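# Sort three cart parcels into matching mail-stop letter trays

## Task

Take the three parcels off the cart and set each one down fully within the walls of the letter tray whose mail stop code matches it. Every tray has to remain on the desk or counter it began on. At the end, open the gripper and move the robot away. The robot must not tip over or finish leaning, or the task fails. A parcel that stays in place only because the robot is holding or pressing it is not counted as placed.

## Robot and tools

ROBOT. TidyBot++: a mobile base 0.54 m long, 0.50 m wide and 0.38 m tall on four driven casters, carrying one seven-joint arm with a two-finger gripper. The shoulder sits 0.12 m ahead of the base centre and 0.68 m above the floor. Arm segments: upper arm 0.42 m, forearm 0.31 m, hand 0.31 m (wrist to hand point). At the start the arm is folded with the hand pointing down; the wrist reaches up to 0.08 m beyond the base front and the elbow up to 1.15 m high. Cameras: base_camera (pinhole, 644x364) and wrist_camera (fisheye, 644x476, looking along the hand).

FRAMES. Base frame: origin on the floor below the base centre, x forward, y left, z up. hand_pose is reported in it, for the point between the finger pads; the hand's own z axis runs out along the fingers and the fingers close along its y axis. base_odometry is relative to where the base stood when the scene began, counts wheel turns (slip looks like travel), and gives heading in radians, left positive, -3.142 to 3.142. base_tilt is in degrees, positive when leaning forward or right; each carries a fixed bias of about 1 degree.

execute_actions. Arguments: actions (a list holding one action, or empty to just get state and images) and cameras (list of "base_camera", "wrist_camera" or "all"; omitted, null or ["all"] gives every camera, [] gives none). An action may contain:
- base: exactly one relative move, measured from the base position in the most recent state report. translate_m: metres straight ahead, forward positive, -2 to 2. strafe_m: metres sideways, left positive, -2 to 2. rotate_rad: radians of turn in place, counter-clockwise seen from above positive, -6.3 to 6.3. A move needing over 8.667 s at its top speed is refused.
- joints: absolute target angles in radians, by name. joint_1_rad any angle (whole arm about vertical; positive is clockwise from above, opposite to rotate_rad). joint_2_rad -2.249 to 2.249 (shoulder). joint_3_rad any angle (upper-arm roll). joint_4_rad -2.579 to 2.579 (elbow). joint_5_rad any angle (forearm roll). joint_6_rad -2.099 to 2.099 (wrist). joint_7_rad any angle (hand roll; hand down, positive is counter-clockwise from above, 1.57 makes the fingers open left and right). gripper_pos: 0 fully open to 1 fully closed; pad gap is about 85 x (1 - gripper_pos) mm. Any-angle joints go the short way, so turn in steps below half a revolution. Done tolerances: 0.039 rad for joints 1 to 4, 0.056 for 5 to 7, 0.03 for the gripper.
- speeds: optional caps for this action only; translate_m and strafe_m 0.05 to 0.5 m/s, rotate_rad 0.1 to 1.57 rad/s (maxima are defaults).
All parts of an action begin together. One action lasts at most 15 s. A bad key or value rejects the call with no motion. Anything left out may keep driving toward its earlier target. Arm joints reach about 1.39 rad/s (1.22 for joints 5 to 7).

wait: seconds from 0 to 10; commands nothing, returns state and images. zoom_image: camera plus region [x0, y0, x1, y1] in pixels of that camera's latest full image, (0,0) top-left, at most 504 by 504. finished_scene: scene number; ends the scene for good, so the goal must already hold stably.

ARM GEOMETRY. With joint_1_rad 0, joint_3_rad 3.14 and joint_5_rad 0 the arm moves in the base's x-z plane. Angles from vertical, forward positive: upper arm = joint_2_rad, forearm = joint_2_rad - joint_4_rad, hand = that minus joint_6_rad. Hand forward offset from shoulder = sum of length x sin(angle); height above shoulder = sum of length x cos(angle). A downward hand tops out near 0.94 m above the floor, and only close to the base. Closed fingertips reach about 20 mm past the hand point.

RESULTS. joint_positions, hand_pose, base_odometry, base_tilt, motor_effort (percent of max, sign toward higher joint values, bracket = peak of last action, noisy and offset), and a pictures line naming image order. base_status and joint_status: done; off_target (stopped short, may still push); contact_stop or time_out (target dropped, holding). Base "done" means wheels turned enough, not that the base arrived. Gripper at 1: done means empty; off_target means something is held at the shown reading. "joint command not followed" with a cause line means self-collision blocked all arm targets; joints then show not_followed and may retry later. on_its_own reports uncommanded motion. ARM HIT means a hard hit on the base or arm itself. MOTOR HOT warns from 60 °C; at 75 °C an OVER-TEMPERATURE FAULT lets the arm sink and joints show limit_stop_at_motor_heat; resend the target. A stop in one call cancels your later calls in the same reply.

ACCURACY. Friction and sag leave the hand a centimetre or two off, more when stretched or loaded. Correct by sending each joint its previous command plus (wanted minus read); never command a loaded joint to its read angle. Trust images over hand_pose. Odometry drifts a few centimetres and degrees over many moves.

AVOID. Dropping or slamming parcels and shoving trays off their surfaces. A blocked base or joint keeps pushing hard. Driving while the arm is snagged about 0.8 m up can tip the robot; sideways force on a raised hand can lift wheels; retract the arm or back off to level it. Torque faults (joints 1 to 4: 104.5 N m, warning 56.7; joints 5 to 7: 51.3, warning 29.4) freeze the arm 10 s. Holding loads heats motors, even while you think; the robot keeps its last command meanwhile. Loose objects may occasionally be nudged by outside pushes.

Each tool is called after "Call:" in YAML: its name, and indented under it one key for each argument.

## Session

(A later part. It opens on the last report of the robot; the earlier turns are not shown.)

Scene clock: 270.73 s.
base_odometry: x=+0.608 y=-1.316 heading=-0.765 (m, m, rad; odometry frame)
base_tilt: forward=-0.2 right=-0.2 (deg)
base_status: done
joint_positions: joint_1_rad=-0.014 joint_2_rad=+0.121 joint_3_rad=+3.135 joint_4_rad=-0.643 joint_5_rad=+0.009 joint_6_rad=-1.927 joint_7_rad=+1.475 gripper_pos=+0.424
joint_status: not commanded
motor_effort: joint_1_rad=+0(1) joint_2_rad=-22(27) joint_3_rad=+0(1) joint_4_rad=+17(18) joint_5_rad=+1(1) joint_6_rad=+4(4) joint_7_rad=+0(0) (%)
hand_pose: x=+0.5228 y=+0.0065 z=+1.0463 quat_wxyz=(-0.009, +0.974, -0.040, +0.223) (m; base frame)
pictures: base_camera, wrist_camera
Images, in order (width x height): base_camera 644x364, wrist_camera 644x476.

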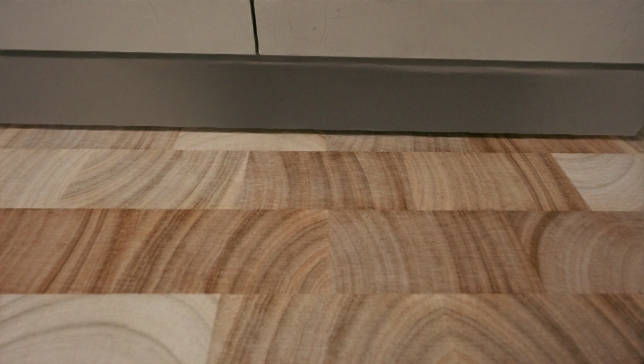

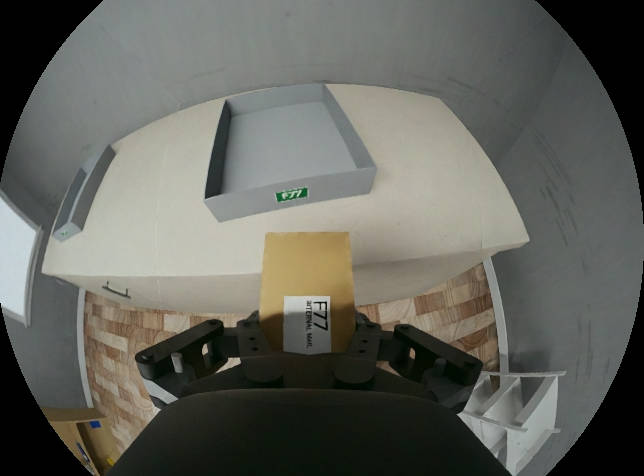

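Call:
execute_actions:
  actions:
    - {"base":{"translate_m":0.31},"joints":{"joint_1_rad":-0.12,"joint_2_rad":0.085},"speeds":{"translate_m":0.3}}

Scene clock: 275.47 s.
base_odometry: x=+0.832 y=-1.530 heading=-0.764 (m, m, rad; odometry frame)
base_tilt: forward=-0.2 right=-0.2 (deg)
base_status: done
joint_positions: joint_1_rad=-0.102 joint_2_rad=+0.094 joint_3_rad=+3.135 joint_4_rad=-0.642 joint_5_rad=+0.009 joint_6_rad=-1.927 joint_7_rad=+1.475 gripper_pos=+0.424
joint_status: all done
motor_effort: joint_1_rad=+0(1) joint_2_rad=-21(25) joint_3_rad=+0(1) joint_4_rad=+17(18) joint_5_rad=+1(0) joint_6_rad=+4(5) joint_7_rad=+1(1) (%)
hand_pose: x=+0.5107 y=+0.0412 z=+1.0570 quat_wxyz=(-0.021, +0.972, +0.004, +0.236) (m; base frame)
pictures: base_camera, wrist_camera
Images, in order (width x height): base_camera 644x364, wrist_camera 644x476.

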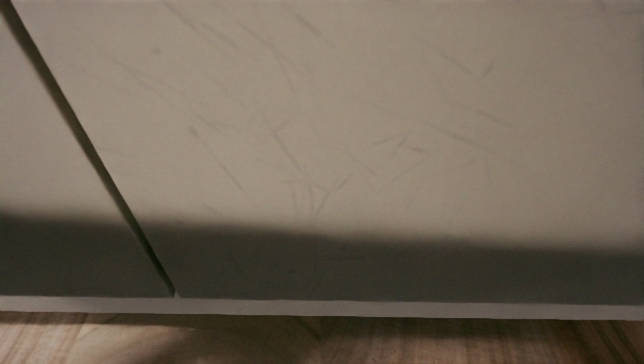

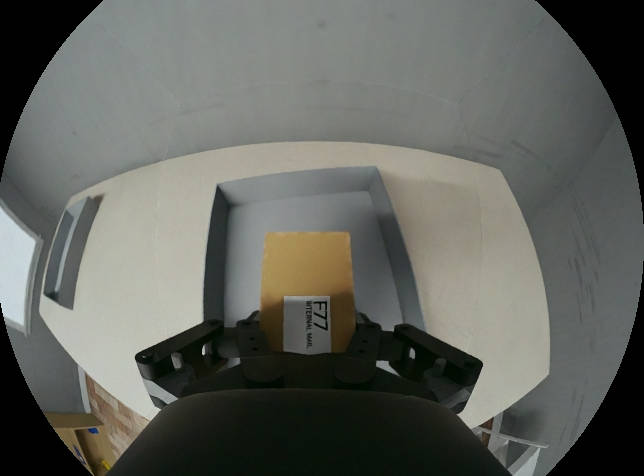

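Call:
execute_actions:
  actions:
    - {"joints":{"joint_2_rad":0.0,"joint_4_rad":-1.058,"joint_6_rad":-1.57}}
  cameras: ["wrist_camera"]

Scene clock: 279.70 s.
base_odometry: x=+0.832 y=-1.530 heading=-0.764 (m, m, rad; odometry frame)
base_tilt: forward=-0.2 right=-0.2 (deg)
base_status: not commanded
joint_positions: joint_1_rad=-0.102 joint_2_rad=+0.025 joint_3_rad=+3.135 joint_4_rad=-1.053 joint_5_rad=+0.009 joint_6_rad=-1.615 joint_7_rad=+1.475 gripper_pos=+0.424
joint_status: all done
motor_effort: joint_1_rad=+0(0) joint_2_rad=-21(22) joint_3_rad=+0(1) joint_4_rad=+20(22) joint_5_rad=+1(1) joint_6_rad=+4(4) joint_7_rad=+1(1) (%)
hand_pose: x=+0.5391 y=+0.0444 z=+0.9703 quat_wxyz=(-0.018, +0.975, +0.005, +0.221) (m; base frame)
pictures: wrist_camera
Images, in order (width x height): wrist_camera 644x476.

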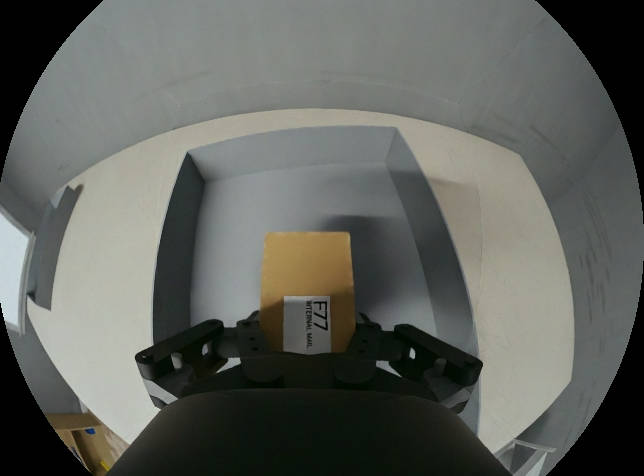

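Call:
execute_actions:
  actions:
    - {"joints":{"joint_4_rad":-1.118,"joint_6_rad":-1.50}}
  cameras: ["wrist_camera"]

Scene clock: 282.40 s.
base_odometry: x=+0.832 y=-1.530 heading=-0.764 (m, m, rad; odometry frame)
base_tilt: forward=-0.2 right=-0.3 (deg)
base_status: not commanded
joint_positions: joint_1_rad=-0.102 joint_2_rad=+0.020 joint_3_rad=+3.135 joint_4_rad=-1.114 joint_5_rad=+0.009 joint_6_rad=-1.544 joint_7_rad=+1.475 gripper_pos=+0.424
joint_status: all done
motor_effort: joint_1_rad=+1(1) joint_2_rad=-22(23) joint_3_rad=+0(0) joint_4_rad=+21(23) joint_5_rad=+1(1) joint_6_rad=+4(3) joint_7_rad=+1(1) (%)
hand_pose: x=+0.5487 y=+0.0454 z=+0.9571 quat_wxyz=(-0.019, +0.973, +0.005, +0.229) (m; base frame)
pictures: wrist_camera
Images, in order (width x height): wrist_camera 644x476.

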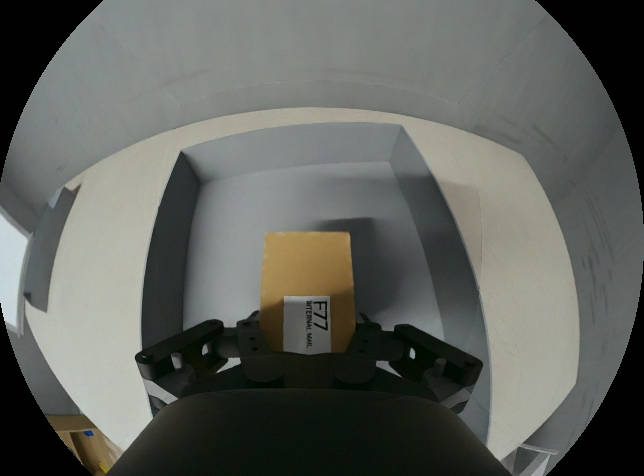

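Call:
execute_actions:
  actions:
    - {"joints":{"joint_4_rad":-1.165,"joint_6_rad":-1.455}}
  cameras: ["wrist_camera"]

Scene clock: 284.97 s.
base_odometry: x=+0.832 y=-1.530 heading=-0.764 (m, m, rad; odometry frame)
base_tilt: forward=-0.2 right=-0.2 (deg)
base_status: not commanded
joint_positions: joint_1_rad=-0.102 joint_2_rad=+0.018 joint_3_rad=+3.135 joint_4_rad=-1.162 joint_5_rad=+0.009 joint_6_rad=-1.500 joint_7_rad=+1.475 gripper_pos=+0.424
joint_status: all done
motor_effort: joint_1_rad=+1(0) joint_2_rad=-22(24) joint_3_rad=+0(1) joint_4_rad=+22(23) joint_5_rad=+1(1) joint_6_rad=+4(3) joint_7_rad=+1(1) (%)
hand_pose: x=+0.5534 y=+0.0459 z=+0.9437 quat_wxyz=(-0.019, +0.973, +0.005, +0.228) (m; base frame)
pictures: wrist_camera
Images, in order (width x height): wrist_camera 644x476.

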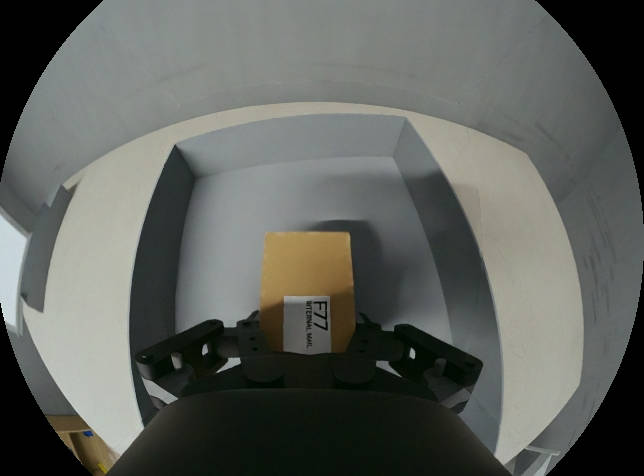

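Call:
execute_actions:
  actions:
    - {"joints":{"joint_4_rad":-1.2,"joint_6_rad":-1.42}}
  cameras: []

Scene clock: 286.87 s.
base_odometry: x=+0.832 y=-1.530 heading=-0.764 (m, m, rad; odometry frame)
base_tilt: forward=-0.2 right=-0.2 (deg)
base_status: not commanded
joint_positions: joint_1_rad=-0.102 joint_2_rad=+0.007 joint_3_rad=+3.135 joint_4_rad=-1.182 joint_5_rad=+0.009 joint_6_rad=-1.464 joint_7_rad=+1.475 gripper_pos=+0.424
joint_status: all done
motor_effort: joint_1_rad=+0(0) joint_2_rad=-19(21) joint_3_rad=-1(0) joint_4_rad=+19(22) joint_5_rad=+1(0) joint_6_rad=+4(5) joint_7_rad=+0(0) (%)
hand_pose: x=+0.5573 y=+0.0464 z=+0.9449 quat_wxyz=(-0.020, +0.970, +0.006, +0.241) (m; base frame)
pictures: none
No camera images: the call's "cameras" was empty. Leave "cameras" out to get every camera's image.

Call:
execute_actions:
  actions:
    - {"joints":{"gripper_pos":0}}
  cameras: []

Call:
execute_actions:
  actions:
    - {"joints":{"joint_2_rad":0.085,"joint_4_rad":-0.63,"joint_6_rad":-1.965}}
  cameras: []

Call:
execute_actions:
  actions:
    - {"base":{"translate_m":-0.5}}
  cameras: ["wrist_camera"]

Scene clock: 293.07 s.
base_odometry: x=+0.832 y=-1.530 heading=-0.764 (m, m, rad; odometry frame)
base_tilt: forward=-0.2 right=-0.2 (deg)
base_status: not commanded
joint_positions: joint_1_rad=-0.102 joint_2_rad=+0.007 joint_3_rad=+3.135 joint_4_rad=-1.187 joint_5_rad=+0.009 joint_6_rad=-1.463 joint_7_rad=+1.475 gripper_pos=+0.000
joint_status: all done
motor_effort: joint_1_rad=+0(1) joint_2_rad=-21(21) joint_3_rad=-1(0) joint_4_rad=+21(21) joint_5_rad=+1(1) joint_6_rad=+3(4) joint_7_rad=+1(1) (%)
hand_pose: x=+0.5568 y=+0.0463 z=+0.9426 quat_wxyz=(-0.020, +0.971, +0.006, +0.239) (m; base frame)
pictures: none
No camera images: the call's "cameras" was empty. Leave "cameras" out to get every camera's image.

Scene clock: 294.87 s.
base_odometry: x=+0.832 y=-1.530 heading=-0.764 (m, m, rad; odometry frame)
base_tilt: forward=-0.2 right=-0.2 (deg)
base_status: not commanded
joint_positions: joint_1_rad=-0.102 joint_2_rad=+0.064 joint_3_rad=+3.135 joint_4_rad=-0.640 joint_5_rad=+0.009 joint_6_rad=-1.923 joint_7_rad=+1.475 gripper_pos=+0.000
joint_status: all done
motor_effort: joint_1_rad=+1(0) joint_2_rad=-19(23) joint_3_rad=+0(0) joint_4_rad=+16(22) joint_5_rad=+1(1) joint_6_rad=+4(3) joint_7_rad=+1(0) (%)
hand_pose: x=+0.5003 y=+0.0402 z=+1.0704 quat_wxyz=(-0.022, +0.967, +0.003, +0.254) (m; base frame)
pictures: none
No camera images: the call's "cameras" was empty. Leave "cameras" out to get every camera's image.

Scene clock: 297.37 s.
base_odometry: x=+0.470 y=-1.185 heading=-0.763 (m, m, rad; odometry frame)
base_tilt: forward=-0.3 right=-0.2 (deg)
base_status: done
joint_positions: joint_1_rad=-0.103 joint_2_rad=+0.077 joint_3_rad=+3.135 joint_4_rad=-0.638 joint_5_rad=+0.009 joint_6_rad=-1.924 joint_7_rad=+1.475 gripper_pos=+0.000
joint_status: not commanded
motor_effort: joint_1_rad=+1(3) joint_2_rad=-18(24) joint_3_rad=+0(2) joint_4_rad=+16(17) joint_5_rad=+1(0) joint_6_rad=+4(5) joint_7_rad=+1(0) (%)
hand_pose: x=+0.5052 y=+0.0407 z=+1.0657 quat_wxyz=(-0.022, +0.969, +0.004, +0.247) (m; base frame)
pictures: wrist_camera
Images, in order (width x height): wrist_camera 644x476.

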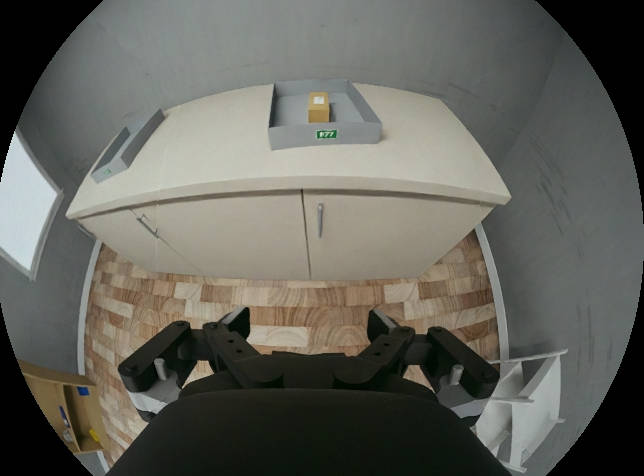

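Call:
finished_scene:
  scene: 1

The scene is finished: the task was done.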